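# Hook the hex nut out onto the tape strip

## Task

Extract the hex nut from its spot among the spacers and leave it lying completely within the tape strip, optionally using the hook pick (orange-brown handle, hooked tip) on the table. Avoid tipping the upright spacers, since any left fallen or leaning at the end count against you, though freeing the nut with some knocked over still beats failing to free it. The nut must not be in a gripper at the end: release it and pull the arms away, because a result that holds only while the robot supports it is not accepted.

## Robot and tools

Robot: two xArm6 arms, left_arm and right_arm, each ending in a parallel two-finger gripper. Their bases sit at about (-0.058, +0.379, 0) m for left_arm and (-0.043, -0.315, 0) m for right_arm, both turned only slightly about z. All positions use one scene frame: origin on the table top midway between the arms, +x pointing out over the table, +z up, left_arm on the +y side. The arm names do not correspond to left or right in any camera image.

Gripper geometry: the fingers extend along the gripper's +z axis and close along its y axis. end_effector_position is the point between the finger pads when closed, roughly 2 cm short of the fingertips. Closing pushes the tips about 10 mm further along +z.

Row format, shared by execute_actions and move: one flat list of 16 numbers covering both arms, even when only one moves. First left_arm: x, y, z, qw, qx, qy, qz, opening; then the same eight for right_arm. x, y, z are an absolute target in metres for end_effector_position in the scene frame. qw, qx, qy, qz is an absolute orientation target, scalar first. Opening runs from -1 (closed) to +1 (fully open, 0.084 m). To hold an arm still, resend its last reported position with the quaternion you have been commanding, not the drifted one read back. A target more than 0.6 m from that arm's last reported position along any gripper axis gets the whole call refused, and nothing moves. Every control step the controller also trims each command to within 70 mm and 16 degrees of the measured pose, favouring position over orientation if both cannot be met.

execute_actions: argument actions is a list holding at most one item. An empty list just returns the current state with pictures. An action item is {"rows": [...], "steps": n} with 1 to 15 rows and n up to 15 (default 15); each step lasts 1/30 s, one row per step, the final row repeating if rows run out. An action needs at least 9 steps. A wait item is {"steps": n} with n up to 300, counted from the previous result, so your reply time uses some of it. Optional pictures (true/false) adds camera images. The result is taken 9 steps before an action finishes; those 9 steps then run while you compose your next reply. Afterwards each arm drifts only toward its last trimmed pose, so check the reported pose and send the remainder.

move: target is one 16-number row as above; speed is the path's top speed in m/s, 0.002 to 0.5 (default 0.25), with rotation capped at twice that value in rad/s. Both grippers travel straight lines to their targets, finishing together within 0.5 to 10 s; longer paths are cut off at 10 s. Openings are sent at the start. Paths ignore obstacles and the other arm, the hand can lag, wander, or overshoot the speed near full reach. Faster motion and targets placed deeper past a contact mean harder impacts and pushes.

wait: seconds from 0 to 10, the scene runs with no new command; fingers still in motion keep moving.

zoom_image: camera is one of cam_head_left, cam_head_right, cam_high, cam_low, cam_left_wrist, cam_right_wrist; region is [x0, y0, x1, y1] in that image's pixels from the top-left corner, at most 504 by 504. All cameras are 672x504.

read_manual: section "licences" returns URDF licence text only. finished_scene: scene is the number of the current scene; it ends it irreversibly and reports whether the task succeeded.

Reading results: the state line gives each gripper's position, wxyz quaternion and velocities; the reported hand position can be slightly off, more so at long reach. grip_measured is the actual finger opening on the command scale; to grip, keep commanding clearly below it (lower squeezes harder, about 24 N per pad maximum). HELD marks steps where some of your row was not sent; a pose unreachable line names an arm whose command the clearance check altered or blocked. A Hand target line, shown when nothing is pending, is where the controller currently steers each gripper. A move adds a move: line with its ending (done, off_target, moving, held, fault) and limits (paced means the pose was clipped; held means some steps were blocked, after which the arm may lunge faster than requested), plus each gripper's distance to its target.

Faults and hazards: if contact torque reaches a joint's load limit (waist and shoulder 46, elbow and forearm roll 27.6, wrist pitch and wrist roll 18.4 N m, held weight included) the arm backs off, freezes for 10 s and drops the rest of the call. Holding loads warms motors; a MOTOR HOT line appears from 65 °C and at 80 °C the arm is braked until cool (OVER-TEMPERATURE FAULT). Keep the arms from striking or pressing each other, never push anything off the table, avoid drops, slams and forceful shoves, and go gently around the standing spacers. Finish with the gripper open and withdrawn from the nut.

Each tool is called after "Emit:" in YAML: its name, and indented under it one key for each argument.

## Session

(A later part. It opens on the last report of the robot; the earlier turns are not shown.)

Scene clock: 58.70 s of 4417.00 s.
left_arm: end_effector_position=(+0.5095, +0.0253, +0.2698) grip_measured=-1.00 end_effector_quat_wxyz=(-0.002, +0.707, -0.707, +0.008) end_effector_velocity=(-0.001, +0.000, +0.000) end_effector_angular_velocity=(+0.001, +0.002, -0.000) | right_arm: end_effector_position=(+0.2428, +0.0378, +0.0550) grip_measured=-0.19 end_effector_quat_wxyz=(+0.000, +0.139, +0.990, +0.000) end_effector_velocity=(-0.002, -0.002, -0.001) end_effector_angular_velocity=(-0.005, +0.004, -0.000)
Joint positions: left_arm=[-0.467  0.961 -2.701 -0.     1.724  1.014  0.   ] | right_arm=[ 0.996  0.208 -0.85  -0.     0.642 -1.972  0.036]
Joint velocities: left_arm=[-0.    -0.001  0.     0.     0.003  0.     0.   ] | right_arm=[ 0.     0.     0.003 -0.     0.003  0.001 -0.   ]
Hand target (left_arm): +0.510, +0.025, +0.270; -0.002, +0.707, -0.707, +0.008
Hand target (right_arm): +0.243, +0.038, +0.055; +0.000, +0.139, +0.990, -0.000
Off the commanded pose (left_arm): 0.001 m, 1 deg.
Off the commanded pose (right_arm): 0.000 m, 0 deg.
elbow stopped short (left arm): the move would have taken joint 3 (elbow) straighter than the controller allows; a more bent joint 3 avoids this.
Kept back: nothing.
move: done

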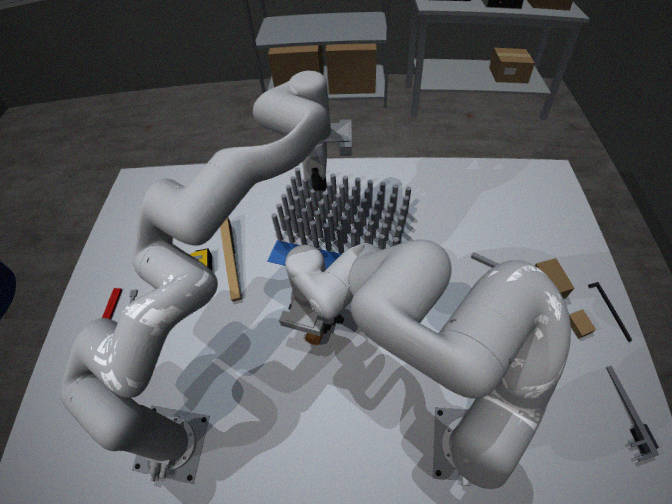

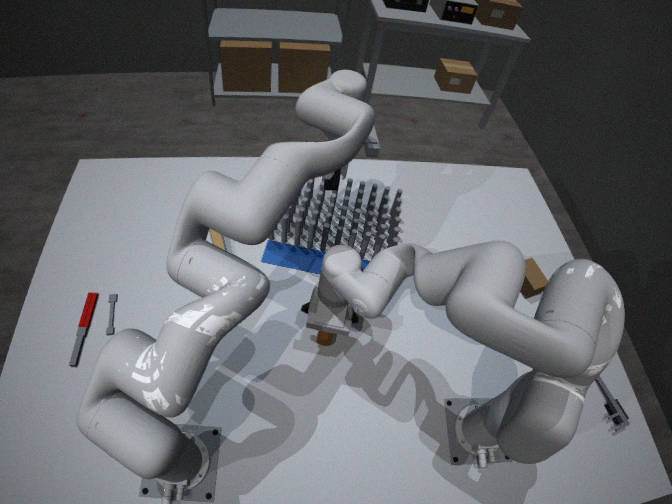

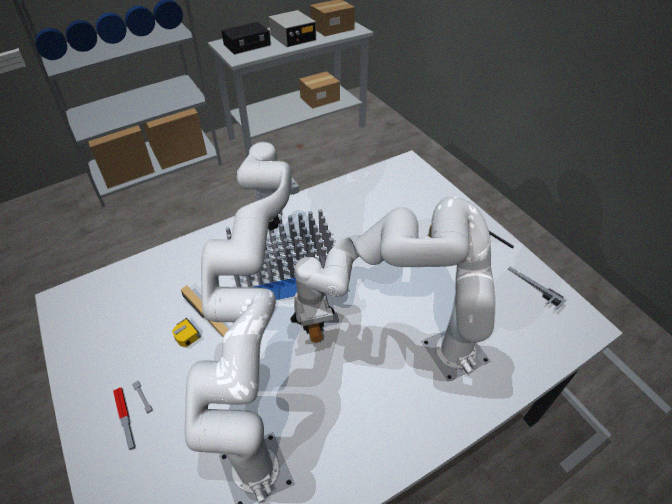

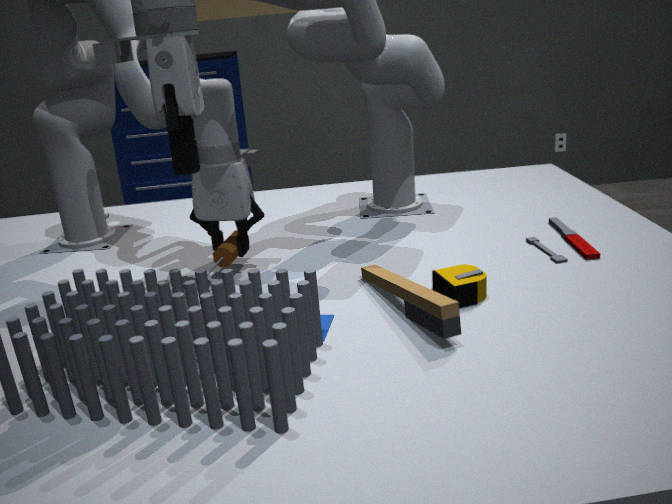

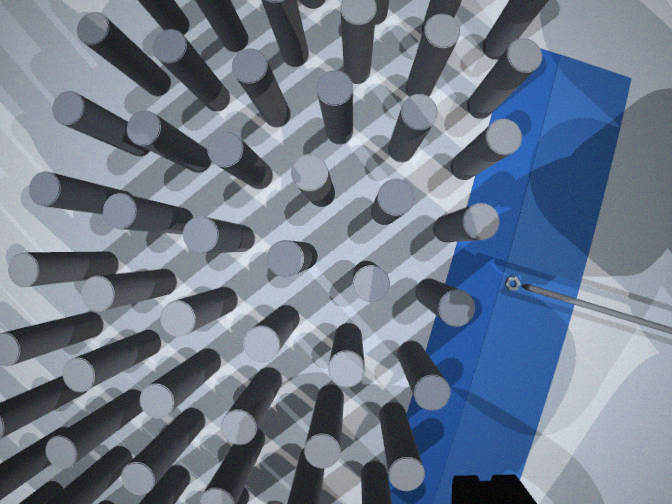

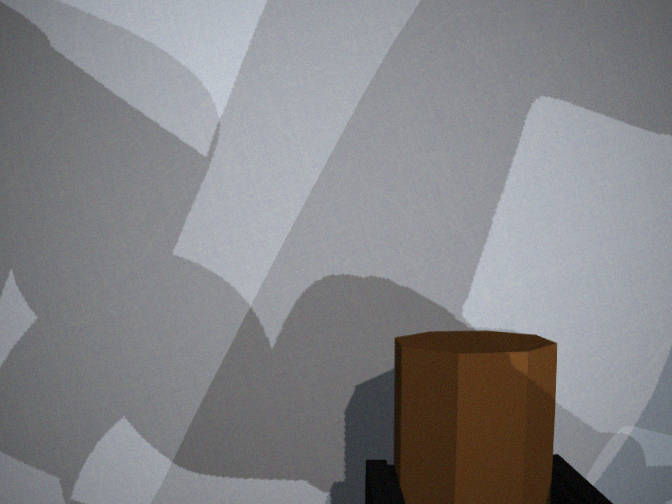

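Emit:
move:
  target: [0.38,0.25,0.30,0,0.707,-0.707,0,-1, 0.156,0.055,0.05,0,0.139,0.990,0,-0.7]
  speed: 0.15

Emit:
move:
  target: [0.38,0.25,0.30,0,0.707,-0.707,0,-1, 0.156,0.055,0.0305,0,0.139,0.990,0,-0.7]
  speed: 0.03

Emit:
move:
  target: [0.38,0.25,0.30,0,0.707,-0.707,0,-1, 0.156,0.055,0.0305,0,0.139,0.990,0,0.6]
  speed: 0.03

Emit:
move:
  target: [0.38,0.25,0.30,0,0.707,-0.707,0,-1, 0.15,-0.02,0.16,0,0.139,0.990,0,0.6]
  speed: 0.15

Scene clock: 61.60 s of 4417.00 s.
left_arm: end_effector_position=(+0.3805, +0.2496, +0.3004) grip_measured=-1.00 end_effector_quat_wxyz=(+0.000, +0.707, -0.707, +0.000) end_effector_velocity=(-0.000, +0.001, +0.001) end_effector_angular_velocity=(-0.001, -0.002, +0.001) | right_arm: end_effector_position=(+0.1560, +0.0548, +0.0500) grip_measured=-0.19 end_effector_quat_wxyz=(-0.000, +0.139, +0.990, +0.000) end_effector_velocity=(-0.001, -0.000, -0.000) end_effector_angular_velocity=(-0.000, +0.000, -0.000)
Joint positions: left_arm=[-0.196 -0.082 -1.257 -0.     1.339  1.284  0.   ] | right_arm=[ 1.183  0.126 -0.718  0.001  0.592 -1.786  0.036]
Joint velocities: left_arm=[ 0.002 -0.004  0.001 -0.     0.001  0.001  0.   ] | right_arm=[ 0.001 -0.001  0.002  0.    -0.001  0.001 -0.   ]
Hand target (left_arm): +0.381, +0.250, +0.301; -0.000, +0.708, -0.707, +0.000
Hand target (right_arm): +0.156, +0.055, +0.050; -0.000, +0.139, +0.990, +0.000
Off the commanded pose (left_arm): 0.001 m, 0 deg.
Off the commanded pose (right_arm): 0.000 m, 0 deg.
Kept back: nothing.
move: done

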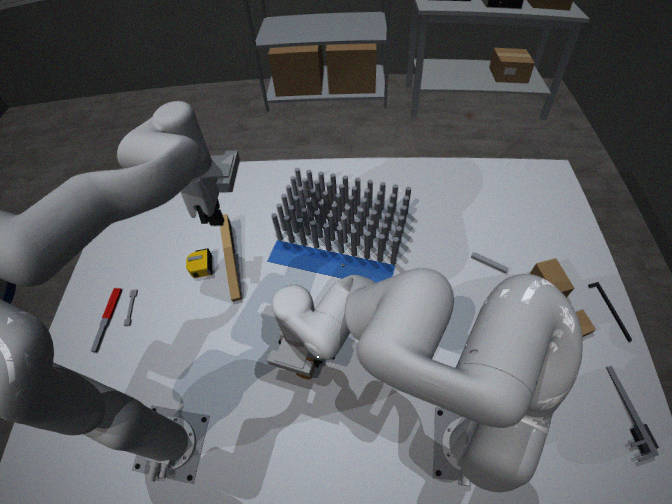

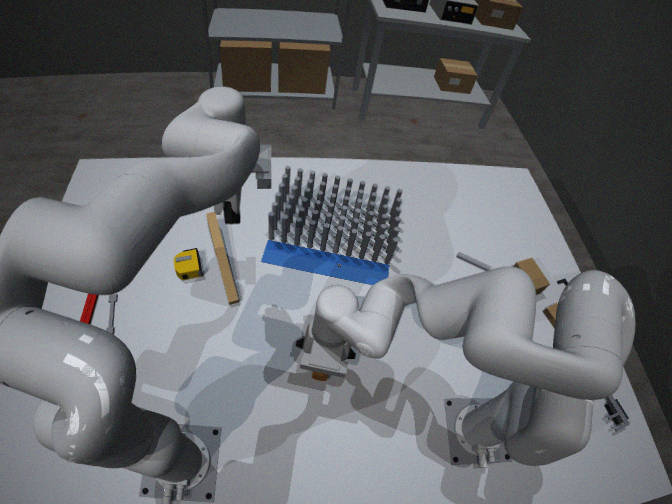

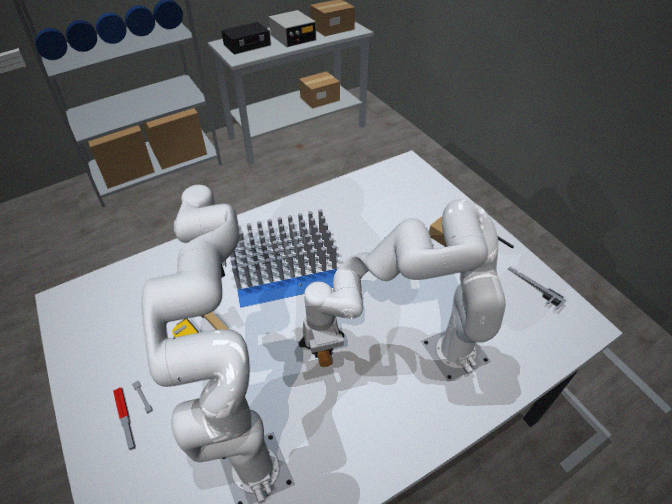

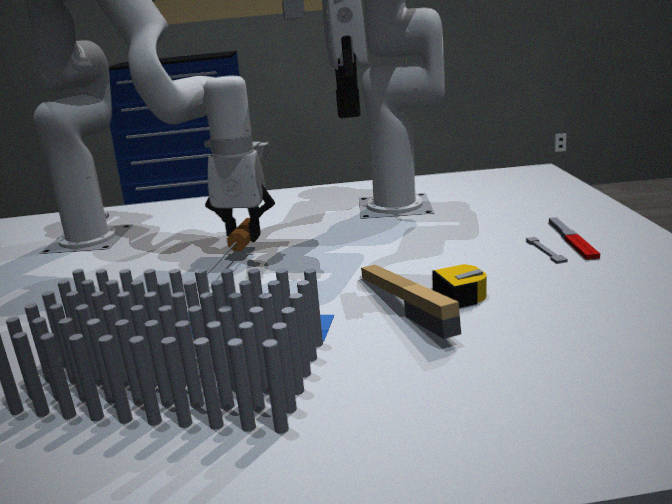

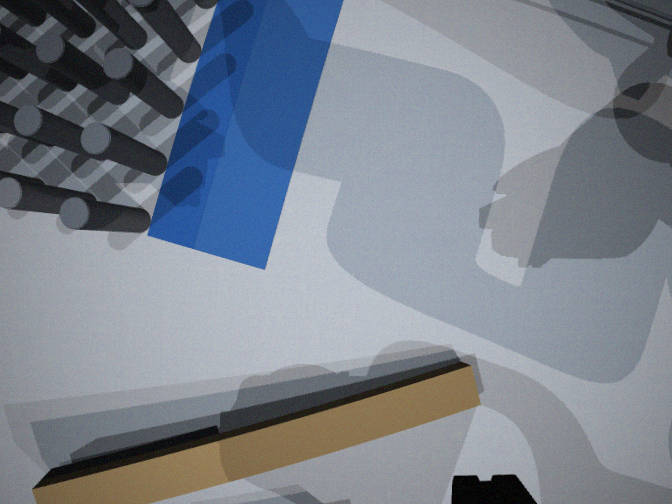

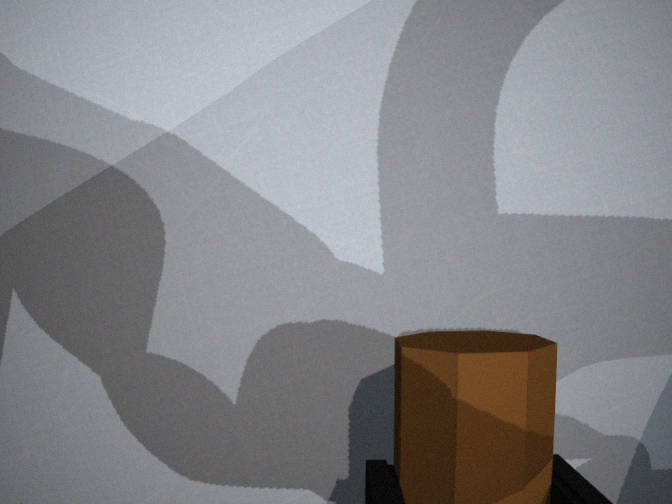

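Scene clock: 62.50 s of 4417.00 s.
left_arm: end_effector_position=(+0.3800, +0.2500, +0.3000) grip_measured=-1.00 end_effector_quat_wxyz=(+0.000, +0.707, -0.707, +0.000) end_effector_velocity=(-0.000, +0.000, +0.000) end_effector_angular_velocity=(-0.000, +0.001, +0.000) | right_arm: end_effector_position=(+0.1560, +0.0551, +0.0306) grip_measured=-0.19 end_effector_quat_wxyz=(+0.000, +0.139, +0.990, +0.000) end_effector_velocity=(+0.002, +0.002, +0.002) end_effector_angular_velocity=(+0.007, -0.004, -0.000)
Joint positions: left_arm=[-0.195 -0.084 -1.254  0.     1.338  1.285  0.   ] | right_arm=[ 1.183  0.18  -0.714  0.     0.534 -1.785  0.036]
Joint velocities: left_arm=[ 0.    -0.     0.    -0.     0.001  0.     0.   ] | right_arm=[-0.001 -0.003 -0.002 -0.    -0.004 -0.001  0.   ]
Hand target (left_arm): +0.380, +0.250, +0.300; -0.000, +0.707, -0.707, -0.000
Hand target (right_arm): +0.156, +0.055, +0.030; -0.000, +0.139, +0.990, +0.000
Off the commanded pose (left_arm): 0.000 m, 0 deg.
Off the commanded pose (right_arm): 0.000 m, 0 deg.
Kept back: nothing.
move: done

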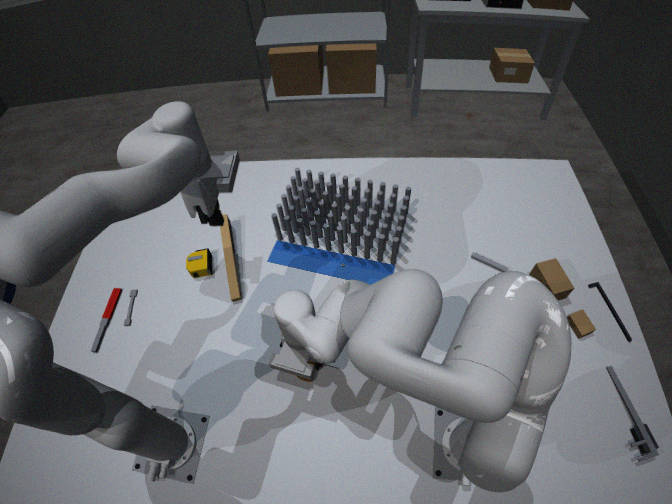

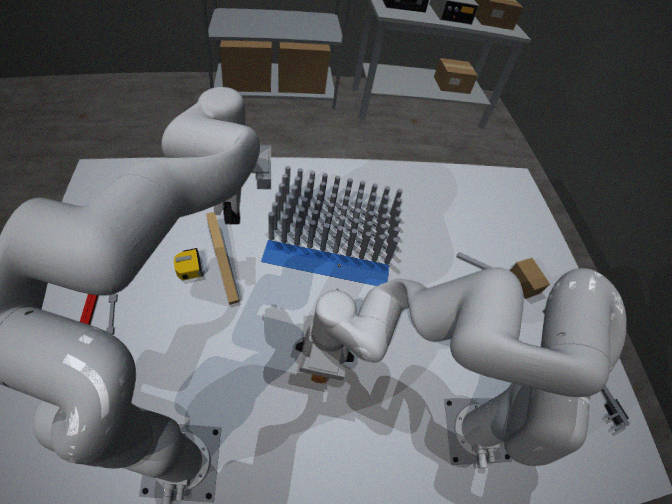

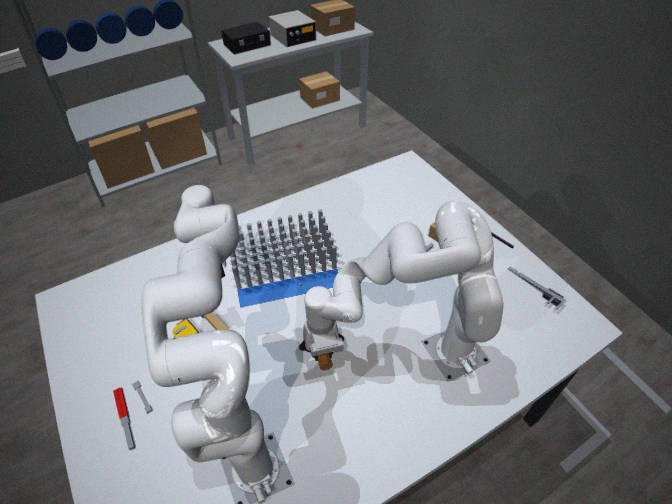

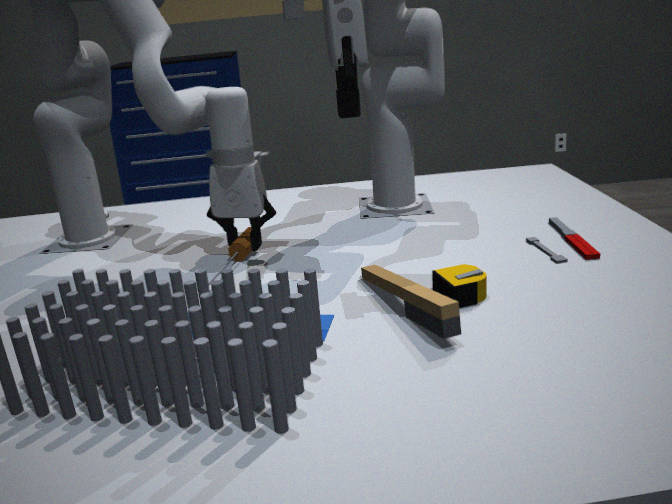

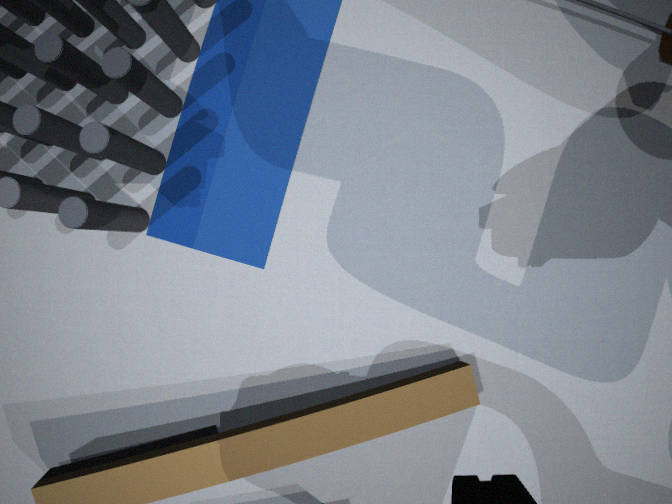

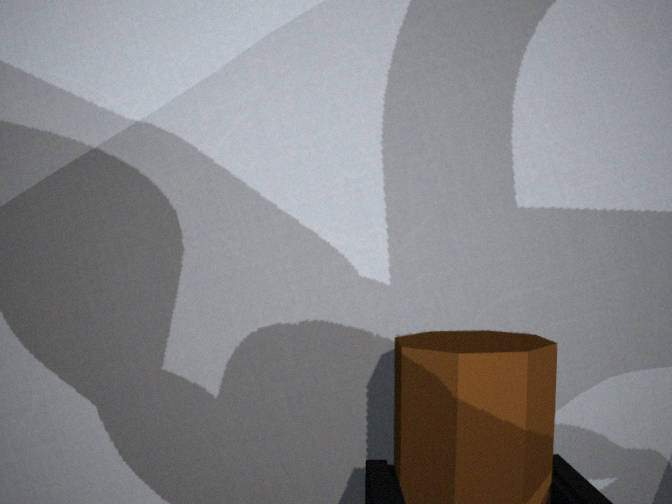

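Scene clock: 63.20 s of 4417.00 s.
left_arm: end_effector_position=(+0.3800, +0.2500, +0.3000) grip_measured=-1.00 end_effector_quat_wxyz=(-0.000, +0.707, -0.707, +0.000) end_effector_velocity=(-0.000, +0.000, +0.000) end_effector_angular_velocity=(-0.000, -0.001, -0.000) | right_arm: end_effector_position=(+0.1560, +0.0550, +0.0305) grip_measured=+0.59 end_effector_quat_wxyz=(+0.000, +0.139, +0.990, +0.000) end_effector_velocity=(-0.000, -0.000, -0.000) end_effector_angular_velocity=(-0.001, +0.000, +0.002)
Joint positions: left_arm=[-0.195 -0.084 -1.254  0.     1.338  1.285  0.   ] | right_arm=[ 1.183  0.18  -0.714  0.     0.534 -1.785  0.069]
Joint velocities: left_arm=[-0.    -0.001 -0.     0.     0.    -0.     0.   ] | right_arm=[-0.     0.001  0.001 -0.    -0.    -0.002  0.   ]
Hand target (left_arm): +0.380, +0.250, +0.300; -0.000, +0.707, -0.707, +0.000
Hand target (right_arm): +0.156, +0.055, +0.030; +0.000, +0.139, +0.990, -0.000
Off the commanded pose (left_arm): 0.000 m, 0 deg.
Off the commanded pose (right_arm): 0.000 m, 0 deg.
Kept back: nothing.
move: done

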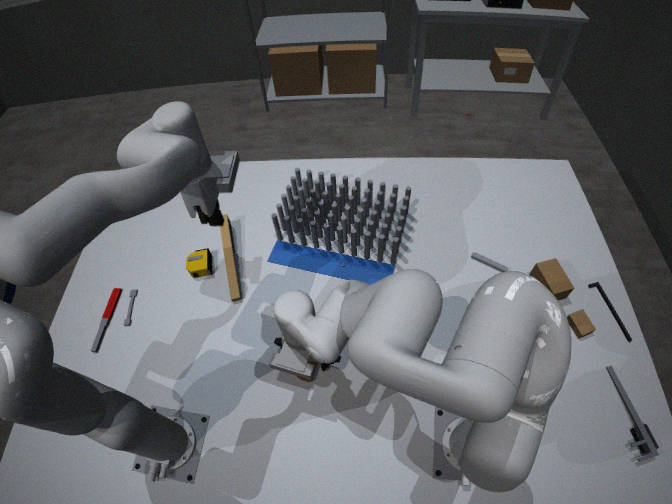

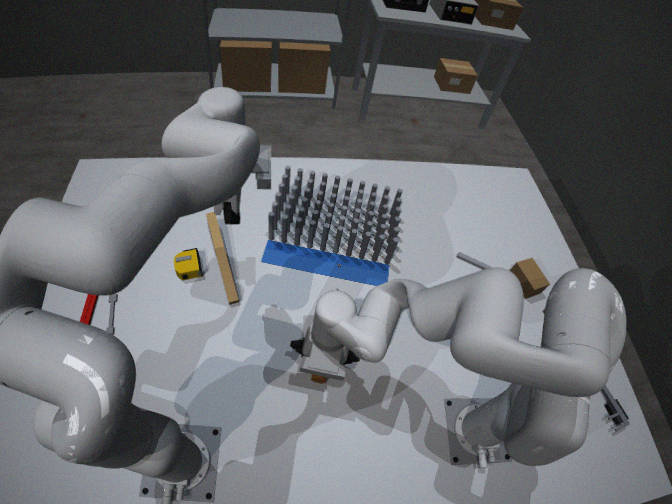

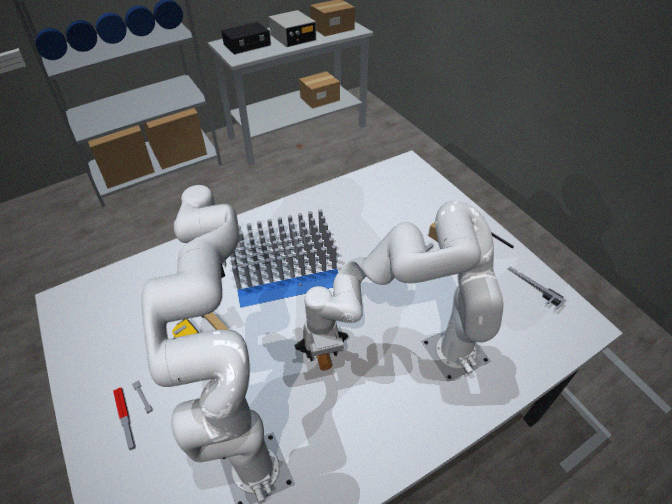

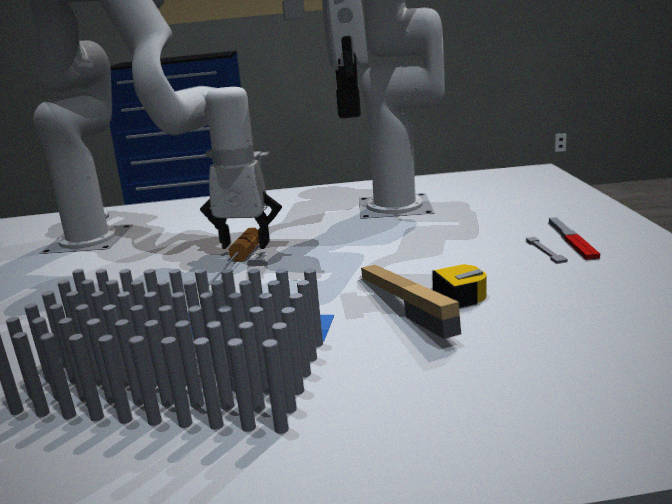

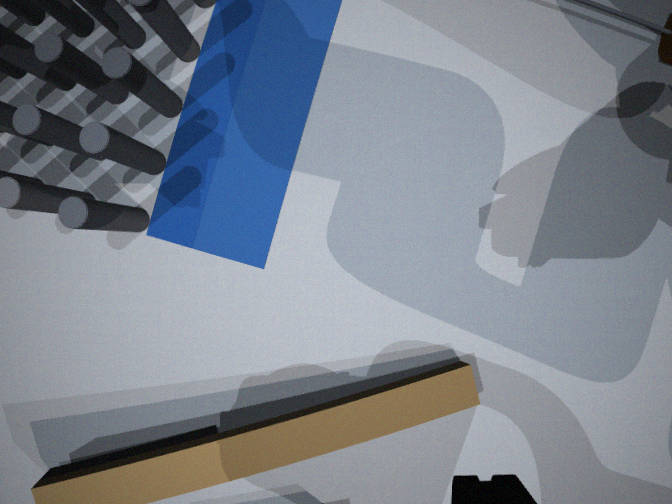

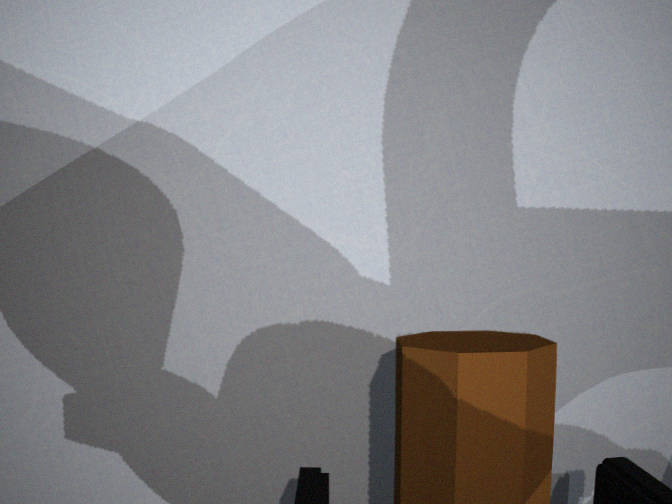

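Scene clock: 64.63 s of 4417.00 s.
left_arm: end_effector_position=(+0.3800, +0.2500, +0.3000) grip_measured=-1.00 end_effector_quat_wxyz=(-0.000, +0.707, -0.707, -0.000) end_effector_velocity=(+0.000, -0.000, -0.000) end_effector_angular_velocity=(-0.000, -0.000, -0.001) | right_arm: end_effector_position=(+0.1500, -0.0204, +0.1595) grip_measured=+0.59 end_effector_quat_wxyz=(-0.000, +0.139, +0.990, -0.001) end_effector_velocity=(+0.001, +0.001, +0.003) end_effector_angular_velocity=(+0.006, -0.005, +0.001)
Joint positions: left_arm=[-0.195 -0.084 -1.254  0.     1.338  1.285  0.   ] | right_arm=[ 1.097 -0.34  -0.592 -0.     0.933 -1.871  0.069]
Joint velocities: left_arm=[-0.001  0.     0.    -0.    -0.    -0.     0.   ] | right_arm=[ 0.001 -0.006 -0.003 -0.     0.    -0.     0.   ]
Hand target (left_arm): +0.380, +0.250, +0.300; +0.000, +0.707, -0.707, +0.000
Hand target (right_arm): +0.150, -0.020, +0.160; +0.000, +0.139, +0.990, -0.000
Off the commanded pose (left_arm): 0.000 m, 0 deg.
Off the commanded pose (right_arm): 0.001 m, 0 deg.
Kept back: nothing.
move: done

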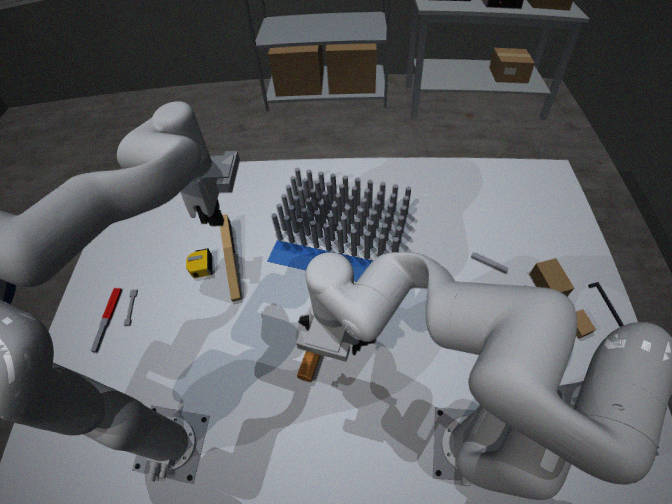

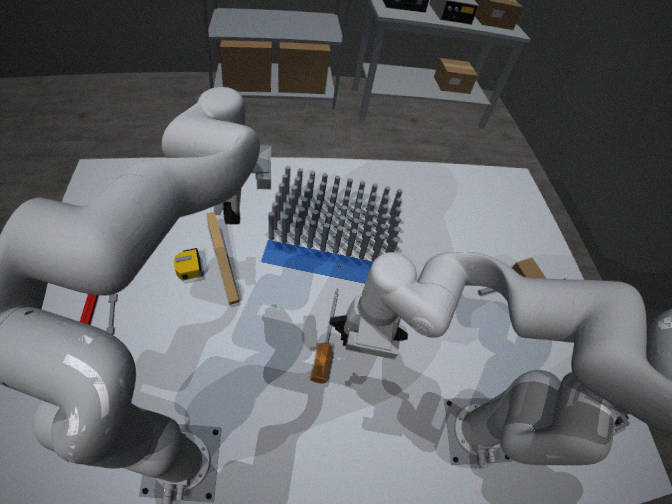

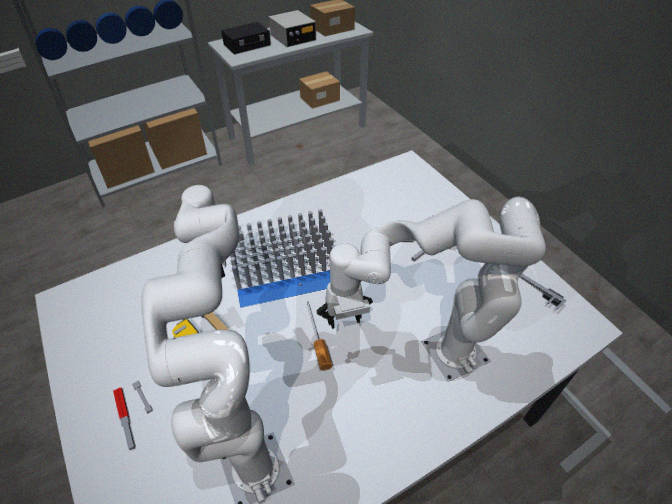

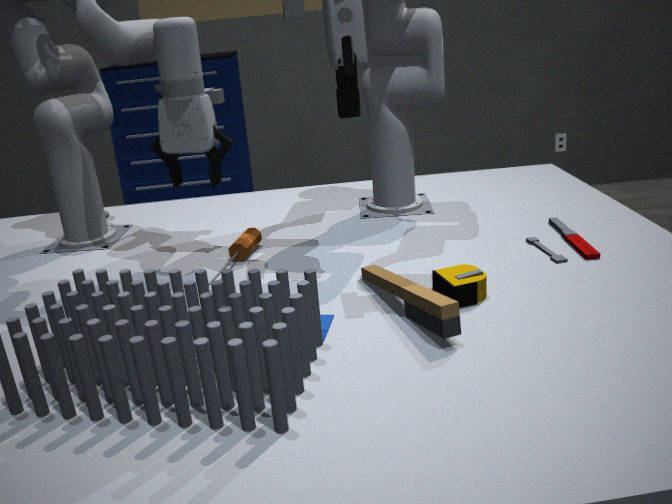

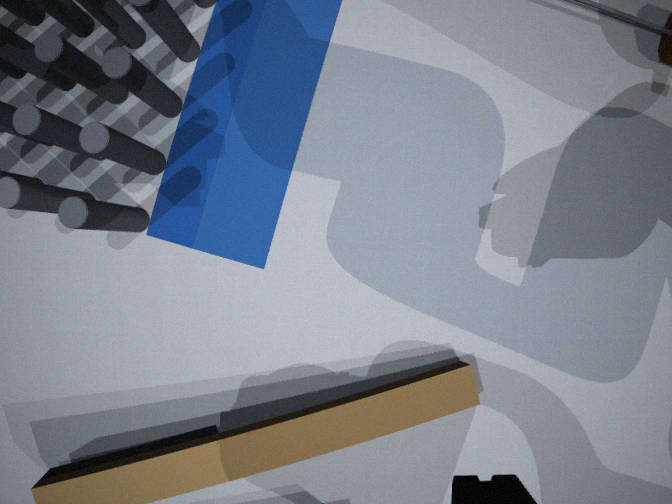

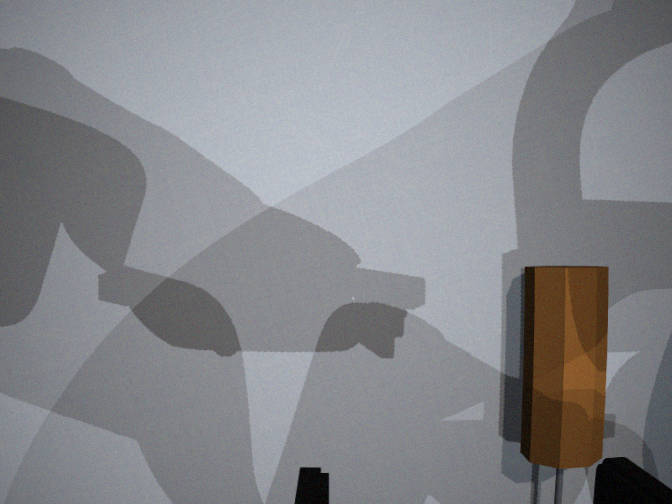

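Emit:
zoom_image:
  camera: "cam_head_right"
  region: [250,150,420,300]

Region (250, 150, 420, 300) of cam_head_right's 672x504 image, scaled by 2.965, with more detail than that image has; it fills the top 445 rows of this view, and the rest is white.

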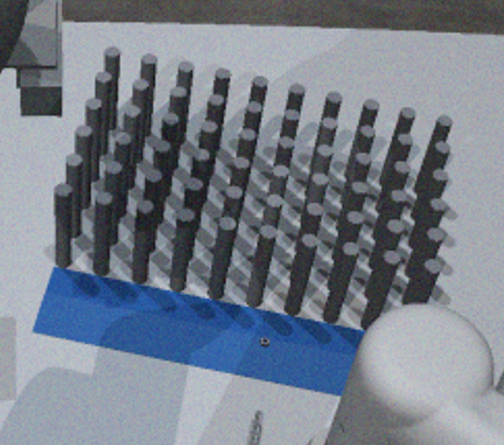

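Nut is on the tape, the spacers are standing, and both arms are clear.

Emit:
finished_scene:
  scene: 2

The scene is finished: the task was done.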